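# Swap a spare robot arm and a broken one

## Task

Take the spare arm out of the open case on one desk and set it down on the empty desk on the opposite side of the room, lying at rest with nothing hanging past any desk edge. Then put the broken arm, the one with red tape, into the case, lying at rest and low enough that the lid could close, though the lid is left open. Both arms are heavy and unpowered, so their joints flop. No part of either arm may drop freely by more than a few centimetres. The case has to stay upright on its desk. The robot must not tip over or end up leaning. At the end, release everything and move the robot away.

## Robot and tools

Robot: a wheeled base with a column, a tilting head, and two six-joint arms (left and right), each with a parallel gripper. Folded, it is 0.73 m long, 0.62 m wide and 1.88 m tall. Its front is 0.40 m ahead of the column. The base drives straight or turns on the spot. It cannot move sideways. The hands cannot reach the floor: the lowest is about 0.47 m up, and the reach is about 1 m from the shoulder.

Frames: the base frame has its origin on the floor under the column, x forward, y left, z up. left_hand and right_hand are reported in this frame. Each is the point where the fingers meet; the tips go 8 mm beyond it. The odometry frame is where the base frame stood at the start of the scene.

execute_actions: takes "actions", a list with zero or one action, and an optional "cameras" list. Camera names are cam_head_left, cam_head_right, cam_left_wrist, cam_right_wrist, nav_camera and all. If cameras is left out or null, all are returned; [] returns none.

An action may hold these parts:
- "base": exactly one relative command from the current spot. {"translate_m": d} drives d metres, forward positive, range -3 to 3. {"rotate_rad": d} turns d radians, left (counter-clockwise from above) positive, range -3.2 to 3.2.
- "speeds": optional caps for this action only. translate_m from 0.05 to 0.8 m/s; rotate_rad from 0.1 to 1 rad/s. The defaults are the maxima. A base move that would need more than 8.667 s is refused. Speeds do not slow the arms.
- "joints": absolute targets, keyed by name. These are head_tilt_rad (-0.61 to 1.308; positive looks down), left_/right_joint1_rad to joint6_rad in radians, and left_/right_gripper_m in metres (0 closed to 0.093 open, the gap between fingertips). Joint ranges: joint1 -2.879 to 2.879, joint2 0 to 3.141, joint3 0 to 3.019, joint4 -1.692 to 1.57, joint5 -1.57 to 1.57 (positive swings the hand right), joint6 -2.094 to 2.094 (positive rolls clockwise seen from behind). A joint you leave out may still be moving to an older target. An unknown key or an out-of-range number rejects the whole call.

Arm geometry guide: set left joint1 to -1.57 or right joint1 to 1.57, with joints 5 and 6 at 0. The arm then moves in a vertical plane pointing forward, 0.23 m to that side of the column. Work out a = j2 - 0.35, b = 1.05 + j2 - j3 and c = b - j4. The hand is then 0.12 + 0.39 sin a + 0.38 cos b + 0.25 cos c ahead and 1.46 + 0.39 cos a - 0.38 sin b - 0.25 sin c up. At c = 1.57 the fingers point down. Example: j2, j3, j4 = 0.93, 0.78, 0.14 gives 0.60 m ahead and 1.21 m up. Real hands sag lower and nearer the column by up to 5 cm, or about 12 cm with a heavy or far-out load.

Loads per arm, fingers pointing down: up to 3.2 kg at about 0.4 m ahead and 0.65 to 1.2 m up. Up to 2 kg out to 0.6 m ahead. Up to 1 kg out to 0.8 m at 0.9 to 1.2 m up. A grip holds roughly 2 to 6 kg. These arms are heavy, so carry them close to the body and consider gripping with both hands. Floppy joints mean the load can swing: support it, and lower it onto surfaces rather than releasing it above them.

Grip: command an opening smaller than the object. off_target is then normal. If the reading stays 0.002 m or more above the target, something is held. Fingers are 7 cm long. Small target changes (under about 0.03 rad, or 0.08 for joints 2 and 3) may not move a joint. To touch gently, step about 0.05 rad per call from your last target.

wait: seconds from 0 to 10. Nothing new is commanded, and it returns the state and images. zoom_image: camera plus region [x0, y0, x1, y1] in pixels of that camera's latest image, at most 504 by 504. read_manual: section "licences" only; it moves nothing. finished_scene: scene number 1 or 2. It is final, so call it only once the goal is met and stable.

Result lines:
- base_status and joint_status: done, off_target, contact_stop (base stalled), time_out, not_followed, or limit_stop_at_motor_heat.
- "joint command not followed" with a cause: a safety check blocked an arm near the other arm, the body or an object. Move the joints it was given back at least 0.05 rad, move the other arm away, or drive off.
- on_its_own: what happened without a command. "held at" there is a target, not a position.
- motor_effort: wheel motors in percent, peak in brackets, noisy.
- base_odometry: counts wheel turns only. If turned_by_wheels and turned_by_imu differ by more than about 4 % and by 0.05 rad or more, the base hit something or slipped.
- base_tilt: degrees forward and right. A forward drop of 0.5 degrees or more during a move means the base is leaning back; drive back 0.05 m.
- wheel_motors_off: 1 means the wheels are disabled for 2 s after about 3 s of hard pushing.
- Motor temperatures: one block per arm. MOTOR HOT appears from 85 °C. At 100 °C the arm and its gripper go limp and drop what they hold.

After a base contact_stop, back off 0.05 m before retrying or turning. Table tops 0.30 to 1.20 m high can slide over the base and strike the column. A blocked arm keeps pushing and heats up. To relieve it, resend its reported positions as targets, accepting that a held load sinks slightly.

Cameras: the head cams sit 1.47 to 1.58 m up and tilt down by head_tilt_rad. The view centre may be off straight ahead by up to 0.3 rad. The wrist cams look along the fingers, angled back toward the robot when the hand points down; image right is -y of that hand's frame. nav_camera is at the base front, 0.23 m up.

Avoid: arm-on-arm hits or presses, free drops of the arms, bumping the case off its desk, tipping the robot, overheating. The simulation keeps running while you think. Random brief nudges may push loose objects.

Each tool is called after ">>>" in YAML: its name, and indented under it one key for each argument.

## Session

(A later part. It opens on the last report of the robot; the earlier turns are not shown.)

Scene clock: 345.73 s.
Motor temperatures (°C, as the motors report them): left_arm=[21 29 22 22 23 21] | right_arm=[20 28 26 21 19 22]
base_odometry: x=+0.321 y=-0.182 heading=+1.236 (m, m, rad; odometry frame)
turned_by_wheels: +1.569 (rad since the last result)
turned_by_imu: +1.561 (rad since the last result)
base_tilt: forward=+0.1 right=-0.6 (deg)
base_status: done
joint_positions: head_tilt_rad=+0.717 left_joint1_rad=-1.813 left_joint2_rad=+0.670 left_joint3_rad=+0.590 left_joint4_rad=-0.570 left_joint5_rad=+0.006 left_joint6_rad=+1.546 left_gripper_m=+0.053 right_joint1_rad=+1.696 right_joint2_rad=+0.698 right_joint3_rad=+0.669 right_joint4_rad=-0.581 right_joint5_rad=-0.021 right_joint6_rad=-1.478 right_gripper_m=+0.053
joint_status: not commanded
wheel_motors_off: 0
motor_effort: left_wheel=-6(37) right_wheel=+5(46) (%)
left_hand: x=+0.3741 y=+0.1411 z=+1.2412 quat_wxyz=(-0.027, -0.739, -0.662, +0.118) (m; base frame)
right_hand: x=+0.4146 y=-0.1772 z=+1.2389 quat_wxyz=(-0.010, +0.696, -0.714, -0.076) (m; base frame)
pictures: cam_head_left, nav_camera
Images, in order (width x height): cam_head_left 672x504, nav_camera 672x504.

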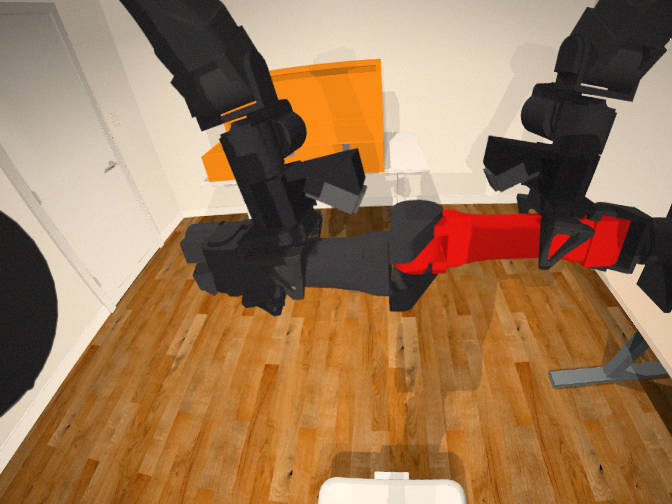

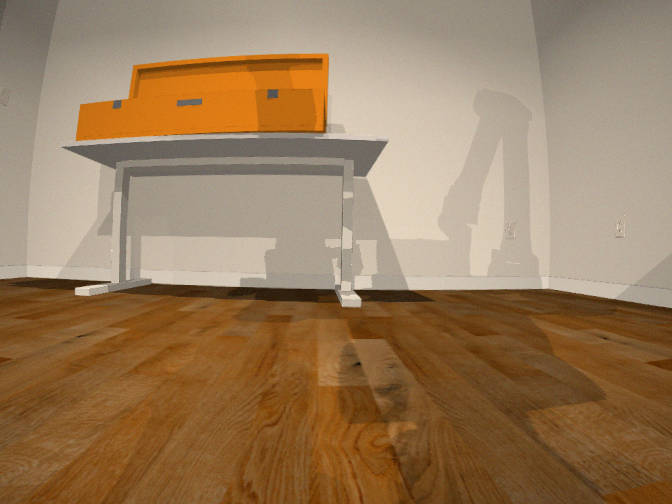

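>>> execute_actions:
  actions:
    - {"base":{"rotate_rad":0.52},"speeds":{"rotate_rad":0.45}}
  cameras: []

>>> execute_actions:
  actions:
    - {"base":{"translate_m":1.15},"speeds":{"translate_m":0.3}}
  cameras: ["cam_head_left"]

>>> execute_actions:
  actions:
    - {"base":{"rotate_rad":-0.52},"speeds":{"rotate_rad":0.45},"joints":{"head_tilt_rad":1.1}}
  cameras: ["cam_head_left","nav_camera"]

>>> execute_actions:
  actions:
    - {"base":{"translate_m":0.2},"speeds":{"translate_m":0.2}}
  cameras: ["cam_head_left","nav_camera","cam_head_right"]

Scene clock: 353.40 s.
Motor temperatures (°C, as the motors report them): left_arm=[21 28 22 22 23 20] | right_arm=[20 27 27 21 19 22]
base_odometry: x=+0.321 y=-0.182 heading=+1.756 (m, m, rad; odometry frame)
turned_by_wheels: +0.519 (rad since the last result)
turned_by_imu: +0.518 (rad since the last result)
base_tilt: forward=+0.1 right=-0.6 (deg)
base_status: done
joint_positions: head_tilt_rad=+0.717 left_joint1_rad=-1.813 left_joint2_rad=+0.670 left_joint3_rad=+0.590 left_joint4_rad=-0.570 left_joint5_rad=+0.005 left_joint6_rad=+1.546 left_gripper_m=+0.053 right_joint1_rad=+1.696 right_joint2_rad=+0.698 right_joint3_rad=+0.669 right_joint4_rad=-0.581 right_joint5_rad=-0.021 right_joint6_rad=-1.478 right_gripper_m=+0.053
joint_status: not commanded
wheel_motors_off: 0
motor_effort: left_wheel=-6(32) right_wheel=+5(27) (%)
left_hand: x=+0.3741 y=+0.1412 z=+1.2412 quat_wxyz=(-0.027, -0.739, -0.662, +0.118) (m; base frame)
right_hand: x=+0.4146 y=-0.1772 z=+1.2389 quat_wxyz=(-0.010, +0.696, -0.714, -0.076) (m; base frame)
pictures: none
No camera images: the call's "cameras" was empty. Leave "cameras" out to get every camera's image.

Scene clock: 358.40 s.
Motor temperatures (°C, as the motors report them): left_arm=[21 28 23 22 23 20] | right_arm=[20 27 27 21 19 22]
base_odometry: x=+0.109 y=+0.949 heading=+1.756 (m, m, rad; odometry frame)
turned_by_wheels: +0.000 (rad since the last result)
turned_by_imu: +0.002 (rad since the last result)
base_tilt: forward=+0.1 right=-0.6 (deg)
base_status: done
joint_positions: head_tilt_rad=+0.716 left_joint1_rad=-1.813 left_joint2_rad=+0.671 left_joint3_rad=+0.592 left_joint4_rad=-0.572 left_joint5_rad=+0.004 left_joint6_rad=+1.545 left_gripper_m=+0.053 right_joint1_rad=+1.696 right_joint2_rad=+0.702 right_joint3_rad=+0.671 right_joint4_rad=-0.583 right_joint5_rad=-0.022 right_joint6_rad=-1.478 right_gripper_m=+0.053
joint_status: not commanded
wheel_motors_off: 0
motor_effort: left_wheel=+1(54) right_wheel=+0(52) (%)
left_hand: x=+0.3744 y=+0.1413 z=+1.2410 quat_wxyz=(-0.026, -0.739, -0.662, +0.118) (m; base frame)
right_hand: x=+0.4149 y=-0.1770 z=+1.2383 quat_wxyz=(-0.009, +0.696, -0.714, -0.077) (m; base frame)
pictures: cam_head_left
Images, in order (width x height): cam_head_left 672x504.

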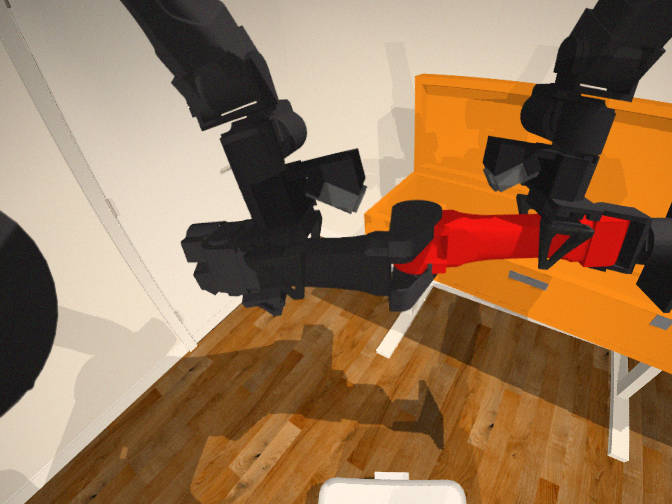

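Scene clock: 360.57 s.
Motor temperatures (°C, as the motors report them): left_arm=[21 28 23 22 22 20] | right_arm=[20 27 27 21 19 22]
base_odometry: x=+0.109 y=+0.949 heading=+1.237 (m, m, rad; odometry frame)
turned_by_wheels: -0.519 (rad since the last result)
turned_by_imu: -0.514 (rad since the last result)
base_tilt: forward=+0.1 right=-0.6 (deg)
base_status: done
joint_positions: head_tilt_rad=+1.099 left_joint1_rad=-1.813 left_joint2_rad=+0.671 left_joint3_rad=+0.592 left_joint4_rad=-0.572 left_joint5_rad=+0.003 left_joint6_rad=+1.545 left_gripper_m=+0.053 right_joint1_rad=+1.696 right_joint2_rad=+0.702 right_joint3_rad=+0.671 right_joint4_rad=-0.583 right_joint5_rad=-0.022 right_joint6_rad=-1.478 right_gripper_m=+0.053
joint_status: all done
wheel_motors_off: 0
motor_effort: left_wheel=+6(40) right_wheel=-4(44) (%)
left_hand: x=+0.3744 y=+0.1415 z=+1.2410 quat_wxyz=(-0.026, -0.739, -0.663, +0.118) (m; base frame)
right_hand: x=+0.4148 y=-0.1767 z=+1.2384 quat_wxyz=(-0.009, +0.696, -0.714, -0.078) (m; base frame)
pictures: cam_head_left, nav_camera
Images, in order (width x height): cam_head_left 672x504, nav_camera 672x504.

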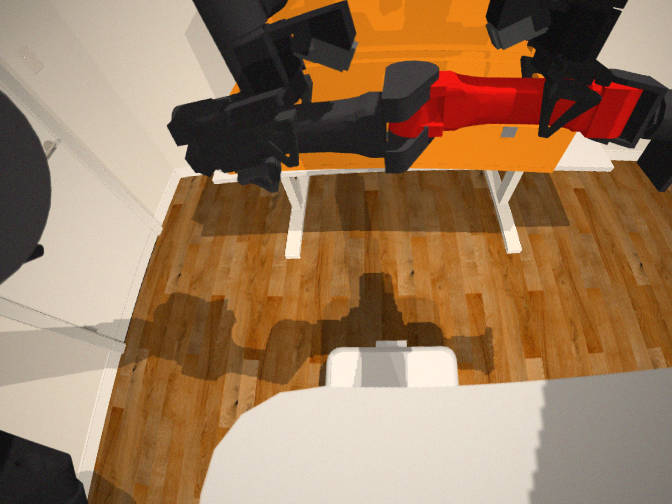

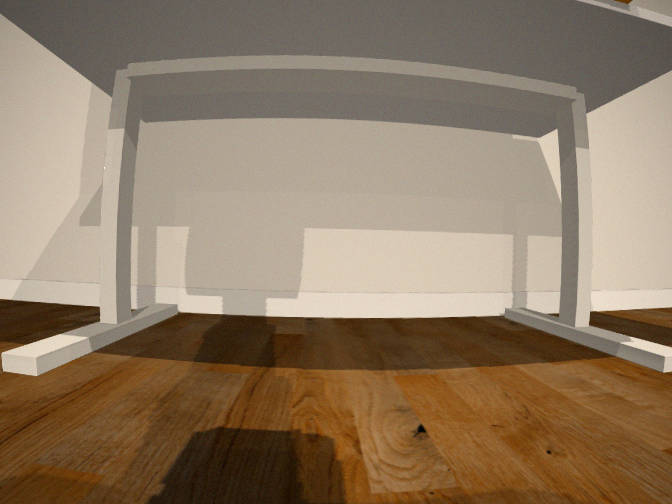

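Scene clock: 362.63 s.
Motor temperatures (°C, as the motors report them): left_arm=[21 28 23 22 22 20] | right_arm=[20 27 28 21 19 22]
base_odometry: x=+0.175 y=+1.138 heading=+1.236 (m, m, rad; odometry frame)
turned_by_wheels: -0.001 (rad since the last result)
turned_by_imu: +0.000 (rad since the last result)
base_tilt: forward=+0.1 right=-0.7 (deg)
base_status: done
joint_positions: head_tilt_rad=+1.100 left_joint1_rad=-1.813 left_joint2_rad=+0.672 left_joint3_rad=+0.594 left_joint4_rad=-0.572 left_joint5_rad=+0.002 left_joint6_rad=+1.545 left_gripper_m=+0.053 right_joint1_rad=+1.696 right_joint2_rad=+0.703 right_joint3_rad=+0.674 right_joint4_rad=-0.582 right_joint5_rad=-0.021 right_joint6_rad=-1.478 right_gripper_m=+0.053
joint_status: not commanded
wheel_motors_off: 0
motor_effort: left_wheel=-1(62) right_wheel=+1(44) (%)
left_hand: x=+0.3758 y=+0.1415 z=+1.2412 quat_wxyz=(-0.026, -0.739, -0.663, +0.117) (m; base frame)
right_hand: x=+0.4165 y=-0.1767 z=+1.2385 quat_wxyz=(-0.010, +0.696, -0.714, -0.077) (m; base frame)
pictures: cam_head_left, cam_head_right, nav_camera
Images, in order (width x height): cam_head_left 672x504, cam_head_right 672x504, nav_camera 672x504.

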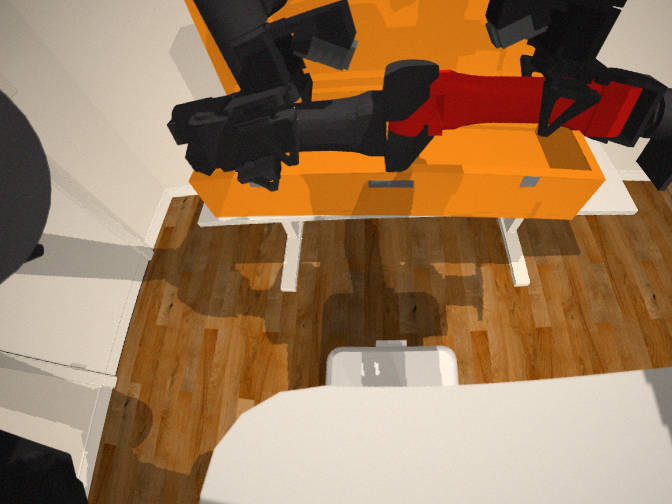

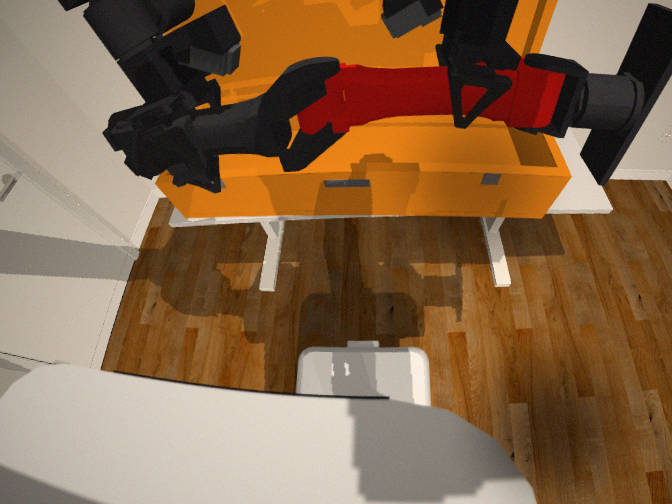

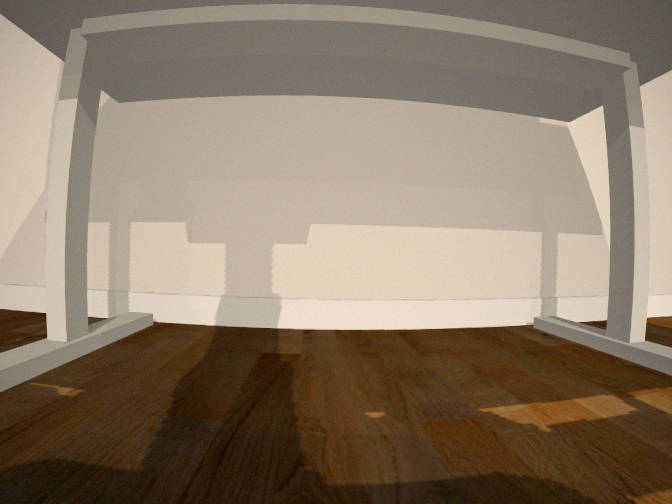

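>>> execute_actions:
  actions:
    - {"base":{"translate_m":0.42},"speeds":{"translate_m":0.15},"joints":{"left_joint1_rad":-1.76,"right_joint1_rad":1.75}}
  cameras: ["cam_head_left","nav_camera"]

>>> execute_actions:
  actions:
    - {"joints":{"left_joint2_rad":0.95,"left_joint3_rad":0.7,"left_joint4_rad":-0.29,"right_joint2_rad":0.95,"right_joint3_rad":0.74,"right_joint4_rad":-0.32,"left_joint1_rad":-1.73,"right_joint1_rad":1.75}}
  cameras: []

>>> execute_actions:
  actions:
    - {"joints":{"left_joint2_rad":1.19,"left_joint3_rad":0.73,"left_joint4_rad":-0.05,"right_joint2_rad":1.18,"right_joint3_rad":0.77,"right_joint4_rad":-0.12,"left_joint1_rad":-1.71,"right_joint1_rad":1.74}}
  cameras: ["cam_head_left","cam_head_right"]

Scene clock: 374.03 s.
Motor temperatures (°C, as the motors report them): left_arm=[21 28 23 22 22 20] | right_arm=[20 27 28 21 20 23]
base_odometry: x=+0.313 y=+1.534 heading=+1.236 (m, m, rad; odometry frame)
turned_by_wheels: -0.001 (rad since the last result)
turned_by_imu: +0.002 (rad since the last result)
base_tilt: forward=+0.2 right=-0.7 (deg)
base_status: done
joint_positions: head_tilt_rad=+1.100 left_joint1_rad=-1.783 left_joint2_rad=+0.671 left_joint3_rad=+0.592 left_joint4_rad=-0.575 left_joint5_rad=+0.011 left_joint6_rad=+1.563 left_gripper_m=+0.053 right_joint1_rad=+1.732 right_joint2_rad=+0.709 right_joint3_rad=+0.674 right_joint4_rad=-0.579 right_joint5_rad=+0.003 right_joint6_rad=-1.458 right_gripper_m=+0.053
joint_status: all done
wheel_motors_off: 0
motor_effort: left_wheel=+0(35) right_wheel=+1(36) (%)
left_hand: x=+0.3749 y=+0.1503 z=+1.2394 quat_wxyz=(-0.020, -0.740, -0.663, +0.112) (m; base frame)
right_hand: x=+0.4152 y=-0.1679 z=+1.2378 quat_wxyz=(-0.011, +0.696, -0.714, -0.079) (m; base frame)
pictures: cam_head_left, nav_camera
Images, in order (width x height): cam_head_left 672x504, nav_camera 672x504.

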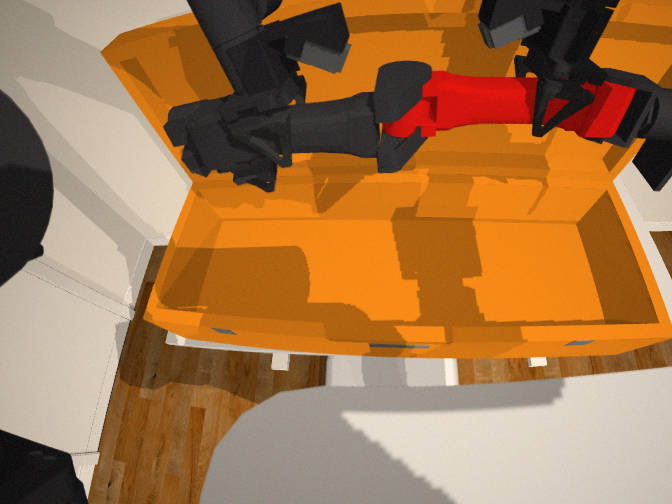

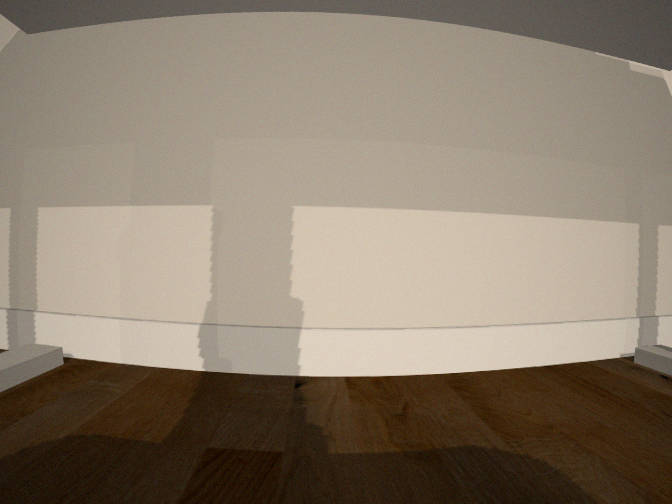

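Scene clock: 375.30 s.
Motor temperatures (°C, as the motors report them): left_arm=[21 28 23 22 22 20] | right_arm=[20 27 28 21 20 23]
base_odometry: x=+0.313 y=+1.534 heading=+1.236 (m, m, rad; odometry frame)
turned_by_wheels: +0.000 (rad since the last result)
turned_by_imu: +0.000 (rad since the last result)
base_tilt: forward=+0.2 right=-0.7 (deg)
base_status: not commanded
joint_positions: head_tilt_rad=+1.100 left_joint1_rad=-1.724 left_joint2_rad=+1.067 left_joint3_rad=+0.663 left_joint4_rad=-0.286 left_joint5_rad=+0.003 left_joint6_rad=+1.597 left_gripper_m=+0.053 right_joint1_rad=+1.718 right_joint2_rad=+1.055 right_joint3_rad=+0.731 right_joint4_rad=-0.313 right_joint5_rad=+0.011 right_joint6_rad=-1.461 right_gripper_m=+0.053
joint_status: all done
wheel_motors_off: 0
motor_effort: left_wheel=-2(3) right_wheel=+1(3) (%)
left_hand: x=+0.3797 y=+0.1572 z=+1.1280 quat_wxyz=(+0.012, -0.742, -0.662, +0.104) (m; base frame)
right_hand: x=+0.4196 y=-0.1609 z=+1.1334 quat_wxyz=(+0.005, +0.695, -0.715, -0.079) (m; base frame)
pictures: none
No camera images: the call's "cameras" was empty. Leave "cameras" out to get every camera's image.

Scene clock: 376.63 s.
Motor temperatures (°C, as the motors report them): left_arm=[21 28 23 22 22 20] | right_arm=[20 28 28 21 20 23]
base_odometry: x=+0.313 y=+1.534 heading=+1.236 (m, m, rad; odometry frame)
turned_by_wheels: +0.000 (rad since the last result)
turned_by_imu: +0.001 (rad since the last result)
base_tilt: forward=+0.2 right=-0.7 (deg)
base_status: not commanded
joint_positions: head_tilt_rad=+1.100 left_joint1_rad=-1.702 left_joint2_rad=+1.313 left_joint3_rad=+0.722 left_joint4_rad=-0.054 left_joint5_rad=+0.003 left_joint6_rad=+1.605 left_gripper_m=+0.053 right_joint1_rad=+1.703 right_joint2_rad=+1.271 right_joint3_rad=+0.785 right_joint4_rad=-0.108 right_joint5_rad=+0.011 right_joint6_rad=-1.483 right_gripper_m=+0.053
joint_status: all done
wheel_motors_off: 0
motor_effort: left_wheel=-1(4) right_wheel=+2(3) (%)
left_hand: x=+0.3829 y=+0.1579 z=+1.0535 quat_wxyz=(+0.002, -0.741, -0.666, +0.083) (m; base frame)
right_hand: x=+0.4260 y=-0.1593 z=+1.0645 quat_wxyz=(-0.008, +0.700, -0.712, -0.061) (m; base frame)
pictures: cam_head_left, cam_head_right
Images, in order (width x height): cam_head_left 672x504, cam_head_right 672x504.

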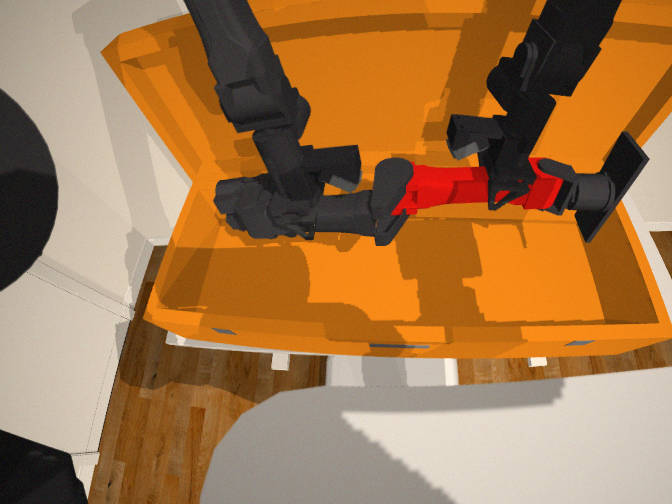

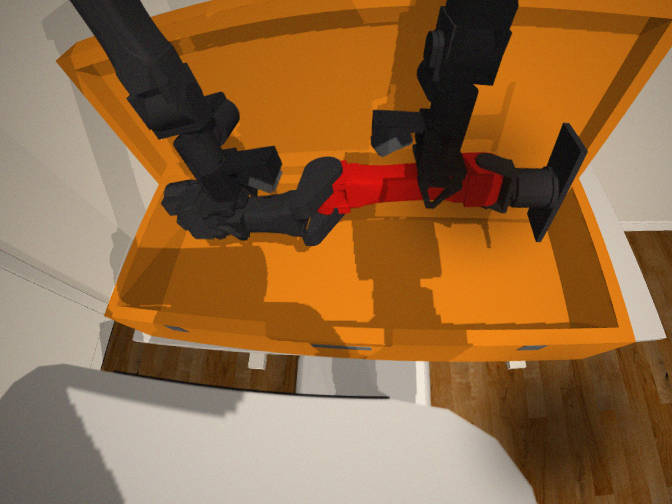

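>>> execute_actions:
  actions:
    - {"joints":{"left_joint2_rad":1.4,"left_joint3_rad":0.84,"left_joint4_rad":0.09,"right_joint2_rad":1.38,"right_joint3_rad":0.87,"right_joint4_rad":0.01,"left_joint1_rad":-1.68,"right_joint1_rad":1.73}}
  cameras: []

>>> execute_actions:
  actions:
    - {"joints":{"left_joint2_rad":1.57,"left_joint3_rad":0.95,"left_joint4_rad":0.17,"right_joint2_rad":1.56,"right_joint3_rad":0.98,"right_joint4_rad":0.1,"left_joint1_rad":-1.66,"right_joint1_rad":1.71}}
  cameras: ["cam_head_left"]

>>> execute_actions:
  actions:
    - {"joints":{"left_joint2_rad":1.68,"left_joint3_rad":1.03,"left_joint4_rad":0.22,"right_joint2_rad":1.67,"right_joint3_rad":1.06,"right_joint4_rad":0.15,"left_joint1_rad":-1.65,"right_joint1_rad":1.7}}
  cameras: ["cam_head_left","cam_head_right"]

Scene clock: 385.83 s.
Motor temperatures (°C, as the motors report them): left_arm=[21 29 22 22 22 21] | right_arm=[20 28 26 21 22 23]
base_odometry: x=+0.313 y=+1.534 heading=+1.236 (m, m, rad; odometry frame)
turned_by_wheels: +0.000 (rad since the last result)
turned_by_imu: +0.002 (rad since the last result)
base_tilt: forward=+0.1 right=-0.5 (deg)
base_status: not commanded
joint_positions: head_tilt_rad=+1.100 left_joint1_rad=-1.678 left_joint2_rad=+1.514 left_joint3_rad=+0.835 left_joint4_rad=+0.078 left_joint5_rad=+0.007 left_joint6_rad=+1.614 left_gripper_m=+0.053 right_joint1_rad=+1.697 right_joint2_rad=+1.462 right_joint3_rad=+0.893 right_joint4_rad=+0.020 right_joint5_rad=+0.010 right_joint6_rad=-1.499 right_gripper_m=+0.053
joint_status: all done
wheel_motors_off: 0
motor_effort: left_wheel=-1(5) right_wheel=+2(4) (%)
left_hand: x=+0.3981 y=+0.1626 z=+0.9875 quat_wxyz=(-0.008, -0.740, -0.670, +0.062) (m; base frame)
right_hand: x=+0.4435 y=-0.1544 z=+1.0017 quat_wxyz=(-0.024, +0.704, -0.709, -0.045) (m; base frame)
pictures: none
No camera images: the call's "cameras" was empty. Leave "cameras" out to get every camera's image.

Scene clock: 387.07 s.
Motor temperatures (°C, as the motors report them): left_arm=[21 29 22 22 22 21] | right_arm=[20 28 26 21 22 23]
base_odometry: x=+0.313 y=+1.534 heading=+1.236 (m, m, rad; odometry frame)
turned_by_wheels: +0.000 (rad since the last result)
turned_by_imu: +0.000 (rad since the last result)
base_tilt: forward=+0.1 right=-0.6 (deg)
base_status: not commanded
joint_positions: head_tilt_rad=+1.100 left_joint1_rad=-1.666 left_joint2_rad=+1.690 left_joint3_rad=+0.954 left_joint4_rad=+0.156 left_joint5_rad=+0.008 left_joint6_rad=+1.619 left_gripper_m=+0.053 right_joint1_rad=+1.685 right_joint2_rad=+1.637 right_joint3_rad=+1.006 right_joint4_rad=+0.105 right_joint5_rad=-0.001 right_joint6_rad=-1.511 right_gripper_m=+0.053
joint_status: all done
wheel_motors_off: 0
motor_effort: left_wheel=-1(5) right_wheel=+2(3) (%)
left_hand: x=+0.4031 y=+0.1641 z=+0.9266 quat_wxyz=(-0.013, -0.740, -0.671, +0.051) (m; base frame)
right_hand: x=+0.4498 y=-0.1528 z=+0.9404 quat_wxyz=(-0.033, +0.705, -0.707, -0.037) (m; base frame)
pictures: cam_head_left
Images, in order (width x height): cam_head_left 672x504.

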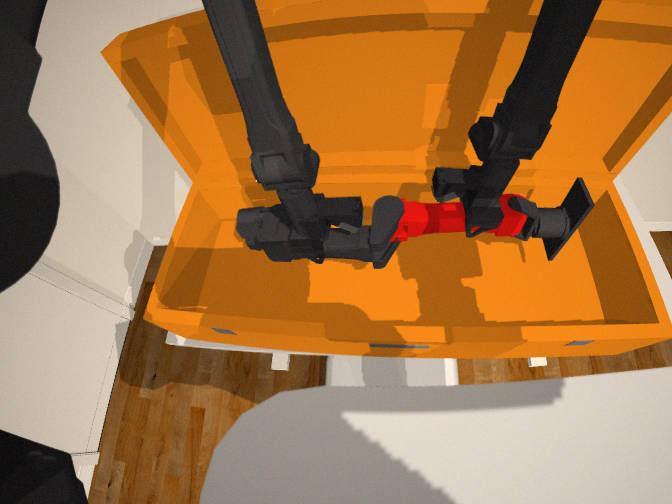

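Scene clock: 387.90 s.
Motor temperatures (°C, as the motors report them): left_arm=[21 29 21 22 22 21] | right_arm=[20 28 26 21 22 22]
base_odometry: x=+0.313 y=+1.534 heading=+1.236 (m, m, rad; odometry frame)
turned_by_wheels: +0.000 (rad since the last result)
turned_by_imu: +0.000 (rad since the last result)
base_tilt: forward=+0.2 right=-0.6 (deg)
base_status: not commanded
joint_positions: head_tilt_rad=+1.100 left_joint1_rad=-1.665 left_joint2_rad=+1.725 left_joint3_rad=+0.996 left_joint4_rad=+0.185 left_joint5_rad=-0.010 left_joint6_rad=+1.612 left_gripper_m=+0.053 right_joint1_rad=+1.675 right_joint2_rad=+1.730 right_joint3_rad=+1.095 right_joint4_rad=+0.149 right_joint5_rad=-0.029 right_joint6_rad=-1.529 right_gripper_m=+0.053
joint_status: all done
wheel_motors_off: 0
motor_effort: left_wheel=-2(2) right_wheel=+3(4) (%)
left_hand: x=+0.4170 y=+0.1659 z=+0.9121 quat_wxyz=(-0.019, -0.737, -0.674, +0.032) (m; base frame)
right_hand: x=+0.4670 y=-0.1504 z=+0.9060 quat_wxyz=(-0.055, +0.709, -0.703, -0.030) (m; base frame)
pictures: cam_head_left, cam_head_right
Images, in order (width x height): cam_head_left 672x504, cam_head_right 672x504.

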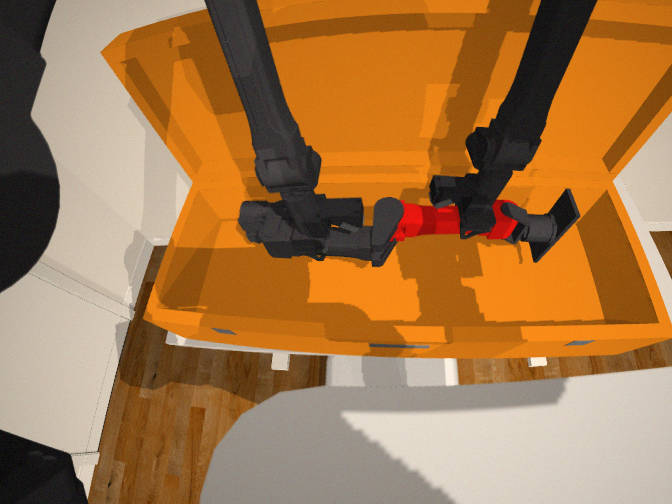

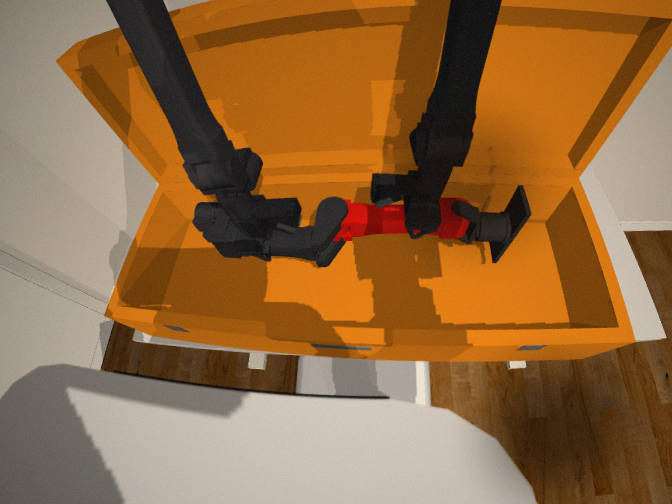

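The tip has touched down; backing slightly to fold the wrist away while lowering.

>>> execute_actions:
  actions:
    - {"base":{"translate_m":-0.06},"speeds":{"translate_m":0.05},"joints":{"left_joint2_rad":1.76,"left_joint3_rad":1.08,"left_joint4_rad":0.24,"right_joint2_rad":1.72,"right_joint3_rad":1.08,"right_joint4_rad":0.16,"right_joint1_rad":1.68}}
  cameras: ["cam_head_left","cam_left_wrist"]

>>> execute_actions:
  actions:
    - {"joints":{"left_joint2_rad":1.86,"left_joint3_rad":1.16,"left_joint4_rad":0.26,"right_joint2_rad":1.82,"right_joint3_rad":1.16,"right_joint4_rad":0.17,"right_joint1_rad":1.67}}
  cameras: ["cam_head_left","cam_left_wrist"]

Scene clock: 395.57 s.
Motor temperatures (°C, as the motors report them): left_arm=[21 29 21 22 22 21] | right_arm=[20 28 26 21 21 22]
base_odometry: x=+0.293 y=+1.478 heading=+1.236 (m, m, rad; odometry frame)
turned_by_wheels: +0.000 (rad since the last result)
turned_by_imu: +0.002 (rad since the last result)
base_tilt: forward=+0.2 right=-0.6 (deg)
base_status: done
joint_positions: head_tilt_rad=+1.100 left_joint1_rad=-1.668 left_joint2_rad=+1.854 left_joint3_rad=+1.071 left_joint4_rad=+0.210 left_joint5_rad=+0.013 left_joint6_rad=+1.605 left_gripper_m=+0.053 right_joint1_rad=+1.666 right_joint2_rad=+1.801 right_joint3_rad=+1.121 right_joint4_rad=+0.172 right_joint5_rad=-0.006 right_joint6_rad=-1.543 right_gripper_m=+0.053
joint_status: all done
wheel_motors_off: 0
motor_effort: left_wheel=+0(38) right_wheel=+1(30) (%)
left_hand: x=+0.3960 y=+0.1570 z=+0.8688 quat_wxyz=(-0.017, -0.735, -0.675, +0.051) (m; base frame)
right_hand: x=+0.4486 y=-0.1592 z=+0.8802 quat_wxyz=(-0.036, +0.713, -0.700, -0.027) (m; base frame)
pictures: cam_head_left, cam_left_wrist
Images, in order (width x height): cam_head_left 672x504, cam_left_wrist 672x504.

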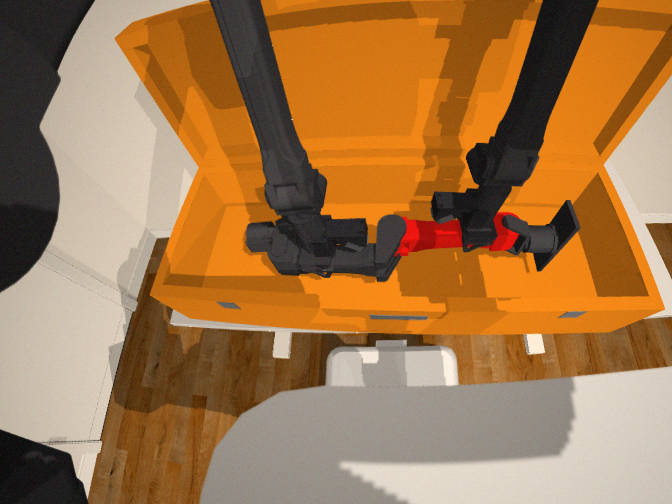

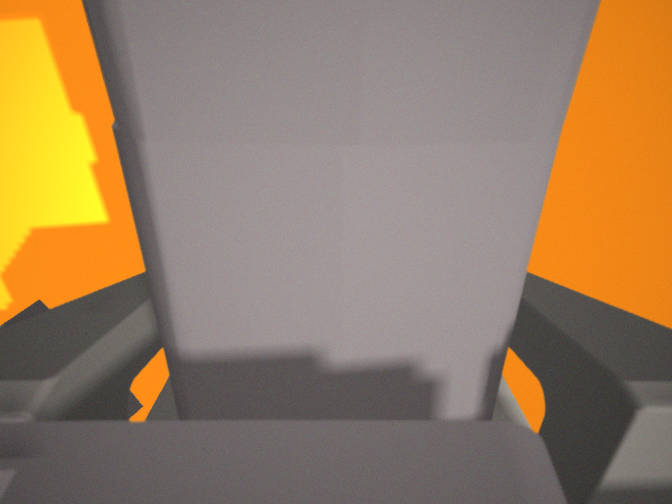

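Scene clock: 396.43 s.
Motor temperatures (°C, as the motors report them): left_arm=[21 29 21 22 22 21] | right_arm=[20 28 26 21 21 22]
base_odometry: x=+0.293 y=+1.478 heading=+1.236 (m, m, rad; odometry frame)
turned_by_wheels: +0.000 (rad since the last result)
turned_by_imu: +0.000 (rad since the last result)
base_tilt: forward=+0.2 right=-0.7 (deg)
base_status: not commanded
joint_positions: head_tilt_rad=+1.100 left_joint1_rad=-1.667 left_joint2_rad=+1.954 left_joint3_rad=+1.170 left_joint4_rad=+0.231 left_joint5_rad=+0.014 left_joint6_rad=+1.614 left_gripper_m=+0.053 right_joint1_rad=+1.658 right_joint2_rad=+1.889 right_joint3_rad=+1.206 right_joint4_rad=+0.179 right_joint5_rad=-0.008 right_joint6_rad=-1.541 right_gripper_m=+0.053
joint_status: all done
wheel_motors_off: 0
motor_effort: left_wheel=+0(1) right_wheel=+1(2) (%)
left_hand: x=+0.4008 y=+0.1542 z=+0.8301 quat_wxyz=(-0.024, -0.738, -0.673, +0.044) (m; base frame)
right_hand: x=+0.4512 y=-0.1618 z=+0.8463 quat_wxyz=(-0.036, +0.711, -0.702, -0.023) (m; base frame)
pictures: cam_head_left, cam_left_wrist
Images, in order (width x height): cam_head_left 672x504, cam_left_wrist 672x504.

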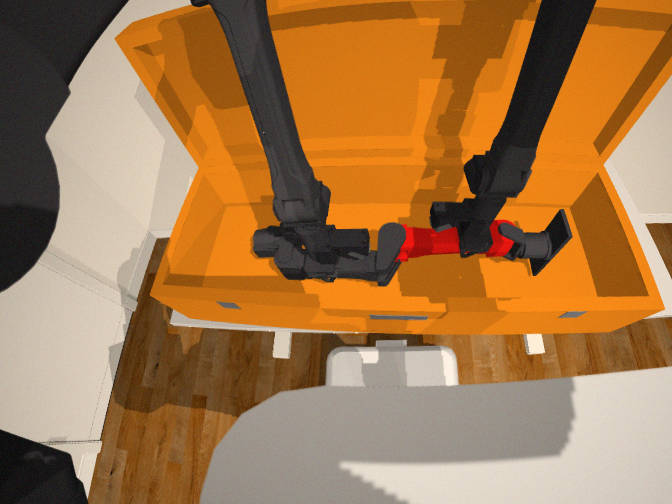

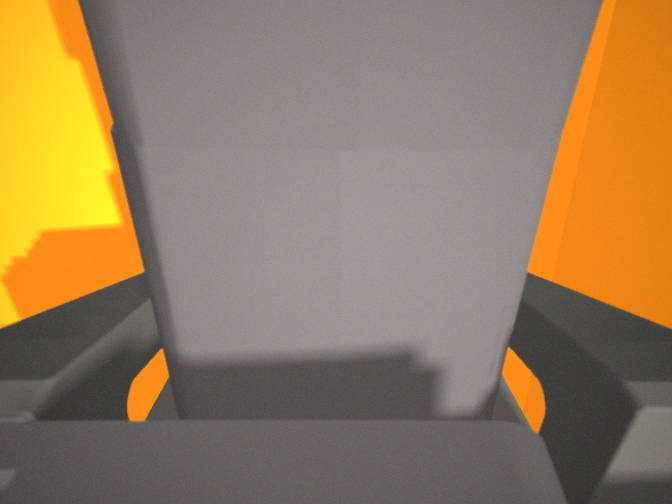

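>>> execute_actions:
  actions:
    - {"joints":{"left_joint2_rad":1.96,"left_joint3_rad":1.27,"right_joint2_rad":1.92,"right_joint3_rad":1.26}}
  cameras: []

>>> execute_actions:
  actions:
    - {"joints":{"left_joint2_rad":2.05,"left_joint3_rad":1.34,"right_joint2_rad":2.01,"right_joint3_rad":1.34}}
  cameras: ["cam_head_left"]

>>> execute_actions:
  actions:
    - {"joints":{"left_joint2_rad":2.13,"left_joint3_rad":1.4,"right_joint2_rad":2.08,"right_joint3_rad":1.39}}
  cameras: ["cam_head_left"]

Scene clock: 402.30 s.
Motor temperatures (°C, as the motors report them): left_arm=[21 29 21 22 22 21] | right_arm=[20 28 26 21 21 22]
base_odometry: x=+0.293 y=+1.478 heading=+1.236 (m, m, rad; odometry frame)
turned_by_wheels: +0.000 (rad since the last result)
turned_by_imu: +0.002 (rad since the last result)
base_tilt: forward=+0.1 right=-0.6 (deg)
base_status: not commanded
joint_positions: head_tilt_rad=+1.100 left_joint1_rad=-1.664 left_joint2_rad=+2.053 left_joint3_rad=+1.264 left_joint4_rad=+0.231 left_joint5_rad=+0.013 left_joint6_rad=+1.592 left_gripper_m=+0.053 right_joint1_rad=+1.658 right_joint2_rad=+1.968 right_joint3_rad=+1.291 right_joint4_rad=+0.178 right_joint5_rad=-0.005 right_joint6_rad=-1.567 right_gripper_m=+0.053
joint_status: all done
wheel_motors_off: 0
motor_effort: left_wheel=+2(3) right_wheel=+0(1) (%)
left_hand: x=+0.3948 y=+0.1540 z=+0.7927 quat_wxyz=(-0.021, -0.730, -0.681, +0.045) (m; base frame)
right_hand: x=+0.4540 y=-0.1601 z=+0.8156 quat_wxyz=(-0.037, +0.720, -0.693, -0.020) (m; base frame)
pictures: none
No camera images: the call's "cameras" was empty. Leave "cameras" out to get every camera's image.

Scene clock: 402.93 s.
Motor temperatures (°C, as the motors report them): left_arm=[21 29 21 22 22 21] | right_arm=[20 28 26 21 21 22]
base_odometry: x=+0.293 y=+1.478 heading=+1.236 (m, m, rad; odometry frame)
turned_by_wheels: +0.000 (rad since the last result)
turned_by_imu: +0.000 (rad since the last result)
base_tilt: forward=+0.1 right=-0.6 (deg)
base_status: not commanded
joint_positions: head_tilt_rad=+1.100 left_joint1_rad=-1.661 left_joint2_rad=+2.084 left_joint3_rad=+1.300 left_joint4_rad=+0.231 left_joint5_rad=+0.011 left_joint6_rad=+1.596 left_gripper_m=+0.052 right_joint1_rad=+1.658 right_joint2_rad=+1.986 right_joint3_rad=+1.312 right_joint4_rad=+0.170 right_joint5_rad=-0.012 right_joint6_rad=-1.563 right_gripper_m=+0.053
joint_status: all done
wheel_motors_off: 0
motor_effort: left_wheel=+2(2) right_wheel=+3(3) (%)
left_hand: x=+0.3961 y=+0.1553 z=+0.7803 quat_wxyz=(-0.021, -0.731, -0.681, +0.041) (m; base frame)
right_hand: x=+0.4540 y=-0.1582 z=+0.8089 quat_wxyz=(-0.038, +0.719, -0.694, -0.024) (m; base frame)
pictures: cam_head_left
Images, in order (width x height): cam_head_left 672x504.

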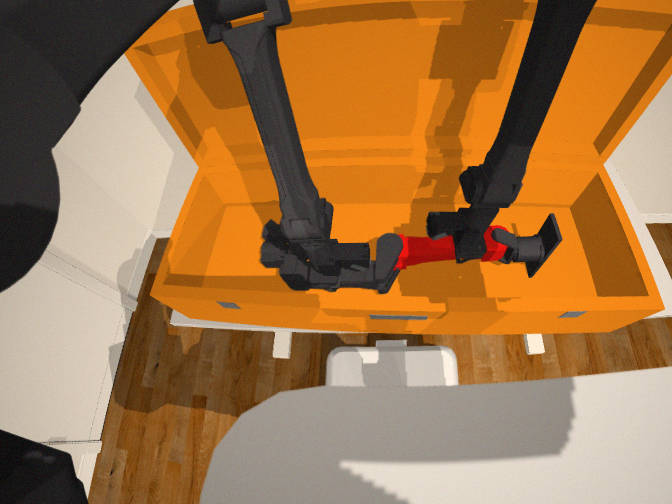

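Scene clock: 404.70 s.
Motor temperatures (°C, as the motors report them): left_arm=[21 29 21 22 22 21] | right_arm=[20 28 26 21 21 22]
base_odometry: x=+0.293 y=+1.478 heading=+1.236 (m, m, rad; odometry frame)
turned_by_wheels: +0.000 (rad since the last result)
turned_by_imu: +0.001 (rad since the last result)
base_tilt: forward=+0.1 right=-0.5 (deg)
base_status: not commanded
joint_positions: head_tilt_rad=+1.100 left_joint1_rad=-1.661 left_joint2_rad=+2.086 left_joint3_rad=+1.304 left_joint4_rad=+0.227 left_joint5_rad=+0.011 left_joint6_rad=+1.596 left_gripper_m=+0.052 right_joint1_rad=+1.658 right_joint2_rad=+1.987 right_joint3_rad=+1.317 right_joint4_rad=+0.162 right_joint5_rad=-0.012 right_joint6_rad=-1.563 right_gripper_m=+0.053
joint_status: left_joint3_rad time_out (moved +0.004 of +0.100); the others done
wheel_motors_off: 0
on_its_own: left_joint3_rad reads +1.304 and still pushes toward +1.400 since a time_out
motor_effort: left_wheel=+2(2) right_wheel=+3(3) (%)
left_hand: x=+0.3960 y=+0.1553 z=+0.7793 quat_wxyz=(-0.021, -0.731, -0.681, +0.042) (m; base frame)
right_hand: x=+0.4544 y=-0.1581 z=+0.8080 quat_wxyz=(-0.036, +0.719, -0.694, -0.025) (m; base frame)
pictures: cam_head_left
Images, in order (width x height): cam_head_left 672x504.

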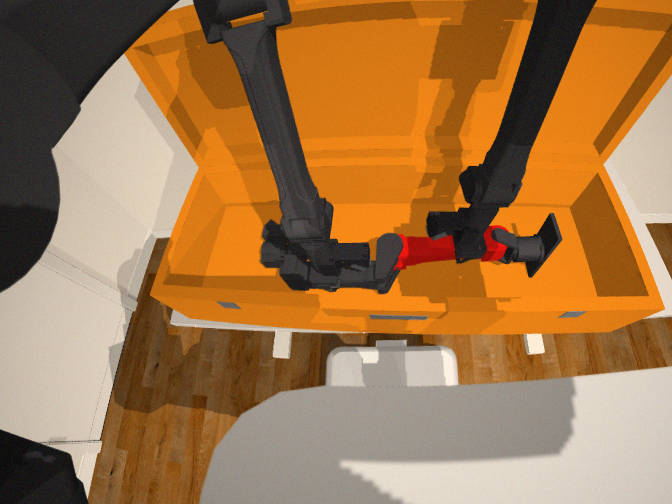

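>>> execute_actions:
  actions:
    - {"joints":{"left_joint2_rad":2.07,"left_joint3_rad":1.31,"right_joint2_rad":1.99,"right_joint3_rad":1.32}}

>>> zoom_image:
  camera: "cam_head_left"
  region: [230,180,430,330]

Scene clock: 410.67 s.
Motor temperatures (°C, as the motors report them): left_arm=[21 28 21 22 22 21] | right_arm=[20 27 26 21 21 22]
base_odometry: x=+0.293 y=+1.478 heading=+1.236 (m, m, rad; odometry frame)
turned_by_wheels: +0.000 (rad since the last result)
turned_by_imu: +0.001 (rad since the last result)
base_tilt: forward=+0.1 right=-0.6 (deg)
base_status: not commanded
joint_positions: head_tilt_rad=+1.100 left_joint1_rad=-1.661 left_joint2_rad=+2.084 left_joint3_rad=+1.298 left_joint4_rad=+0.230 left_joint5_rad=+0.011 left_joint6_rad=+1.596 left_gripper_m=+0.052 right_joint1_rad=+1.658 right_joint2_rad=+1.984 right_joint3_rad=+1.313 right_joint4_rad=+0.162 right_joint5_rad=-0.012 right_joint6_rad=-1.563 right_gripper_m=+0.053
joint_status: all done
wheel_motors_off: 0
motor_effort: left_wheel=+2(3) right_wheel=+3(4) (%)
left_hand: x=+0.3945 y=+0.1554 z=+0.7804 quat_wxyz=(-0.020, -0.731, -0.681, +0.043) (m; base frame)
right_hand: x=+0.4538 y=-0.1582 z=+0.8092 quat_wxyz=(-0.036, +0.719, -0.694, -0.026) (m; base frame)
pictures: cam_head_left, cam_head_right, cam_left_wrist, cam_right_wrist, nav_camera
Images, in order (width x height): cam_head_left 672x504, cam_head_right 672x504, cam_left_wrist 672x504, cam_right_wrist 672x504, nav_camera 672x504.

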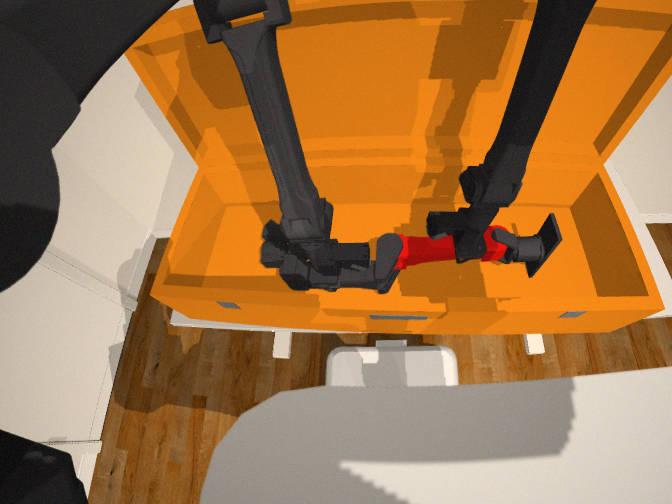

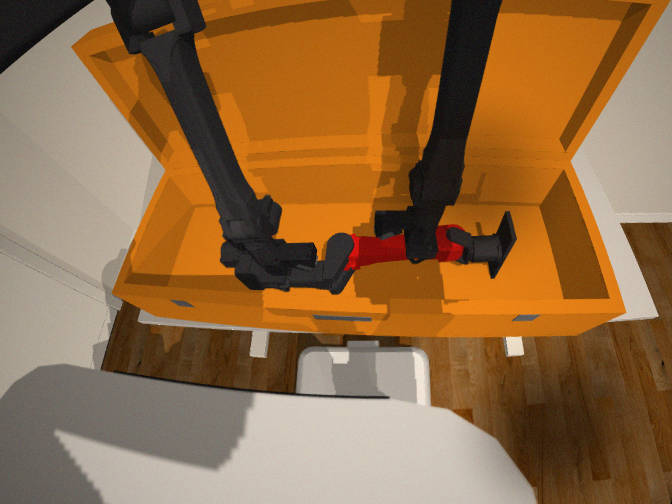

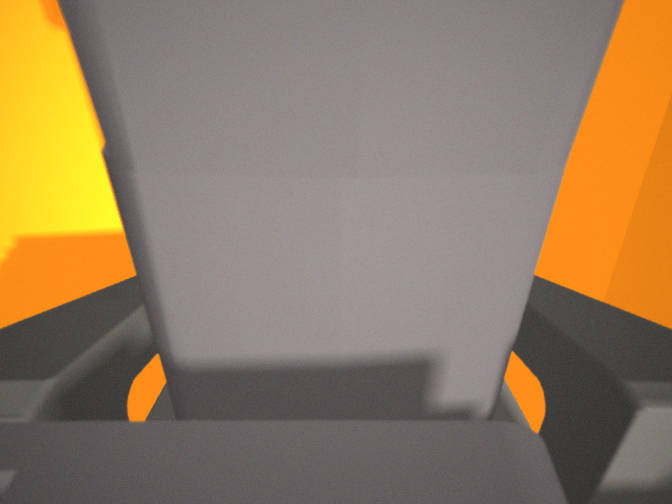

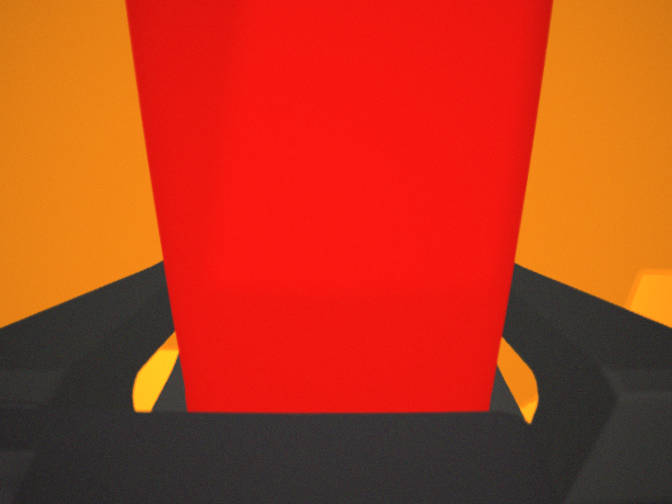

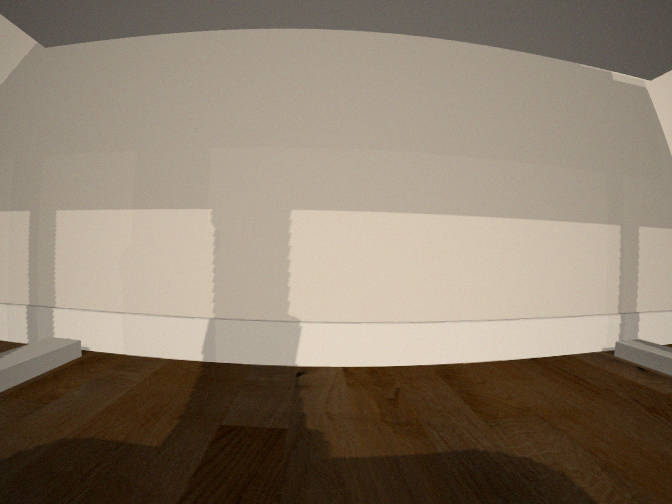

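Region (230, 180, 430, 330) of cam_head_left's 672x504 image, scaled by 2.520, with more detail than that image has; it fills the top 378 rows of this view, and the rest is white.

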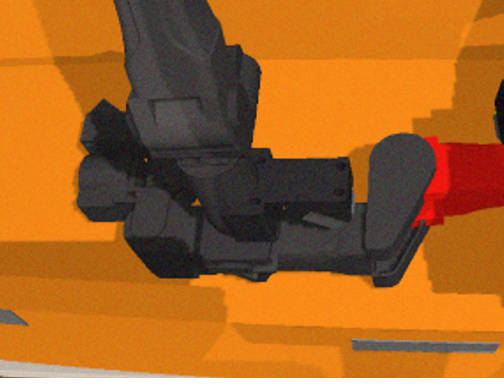

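>>> execute_actions:
  actions:
    - {"base":{"translate_m":0.025},"speeds":{"translate_m":0.05},"joints":{"left_joint2_rad":2.1,"left_joint3_rad":1.33,"right_joint2_rad":2.08,"right_joint3_rad":1.36,"right_joint4_rad":0.18}}
  cameras: ["cam_head_right"]

>>> zoom_image:
  camera: "cam_head_right"
  region: [370,180,570,330]

Scene clock: 416.20 s.
Motor temperatures (°C, as the motors report them): left_arm=[21 28 21 22 22 21] | right_arm=[20 27 26 21 21 22]
base_odometry: x=+0.301 y=+1.501 heading=+1.236 (m, m, rad; odometry frame)
turned_by_wheels: +0.000 (rad since the last result)
turned_by_imu: +0.002 (rad since the last result)
base_tilt: forward=+0.2 right=-0.7 (deg)
base_status: done
joint_positions: head_tilt_rad=+1.100 left_joint1_rad=-1.661 left_joint2_rad=+2.093 left_joint3_rad=+1.273 left_joint4_rad=+0.225 left_joint5_rad=+0.014 left_joint6_rad=+1.594 left_gripper_m=+0.052 right_joint1_rad=+1.659 right_joint2_rad=+1.994 right_joint3_rad=+1.292 right_joint4_rad=+0.154 right_joint5_rad=-0.011 right_joint6_rad=-1.559 right_gripper_m=+0.053
joint_status: all done
wheel_motors_off: 0
motor_effort: left_wheel=+3(36) right_wheel=+3(32) (%)
left_hand: x=+0.3722 y=+0.1560 z=+0.7811 quat_wxyz=(-0.007, -0.730, -0.681, +0.057) (m; base frame)
right_hand: x=+0.4323 y=-0.1583 z=+0.8075 quat_wxyz=(-0.022, +0.718, -0.695, -0.039) (m; base frame)
pictures: cam_head_right
Images, in order (width x height): cam_head_right 672x504.

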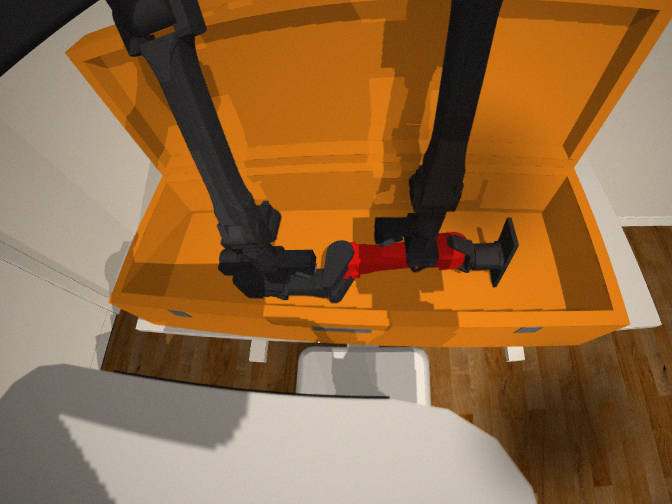

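Region (370, 180, 570, 330) of cam_head_right's 672x504 image, scaled by 2.520, with more detail than that image has; it fills the top 378 rows of this view, and the rest is white.

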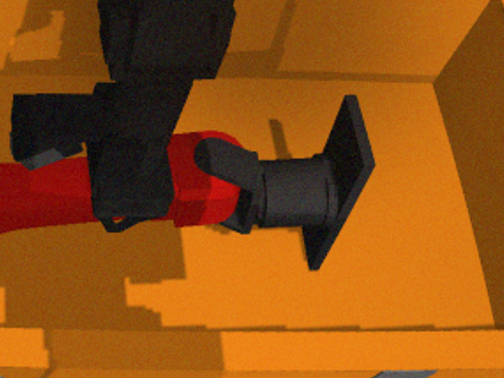

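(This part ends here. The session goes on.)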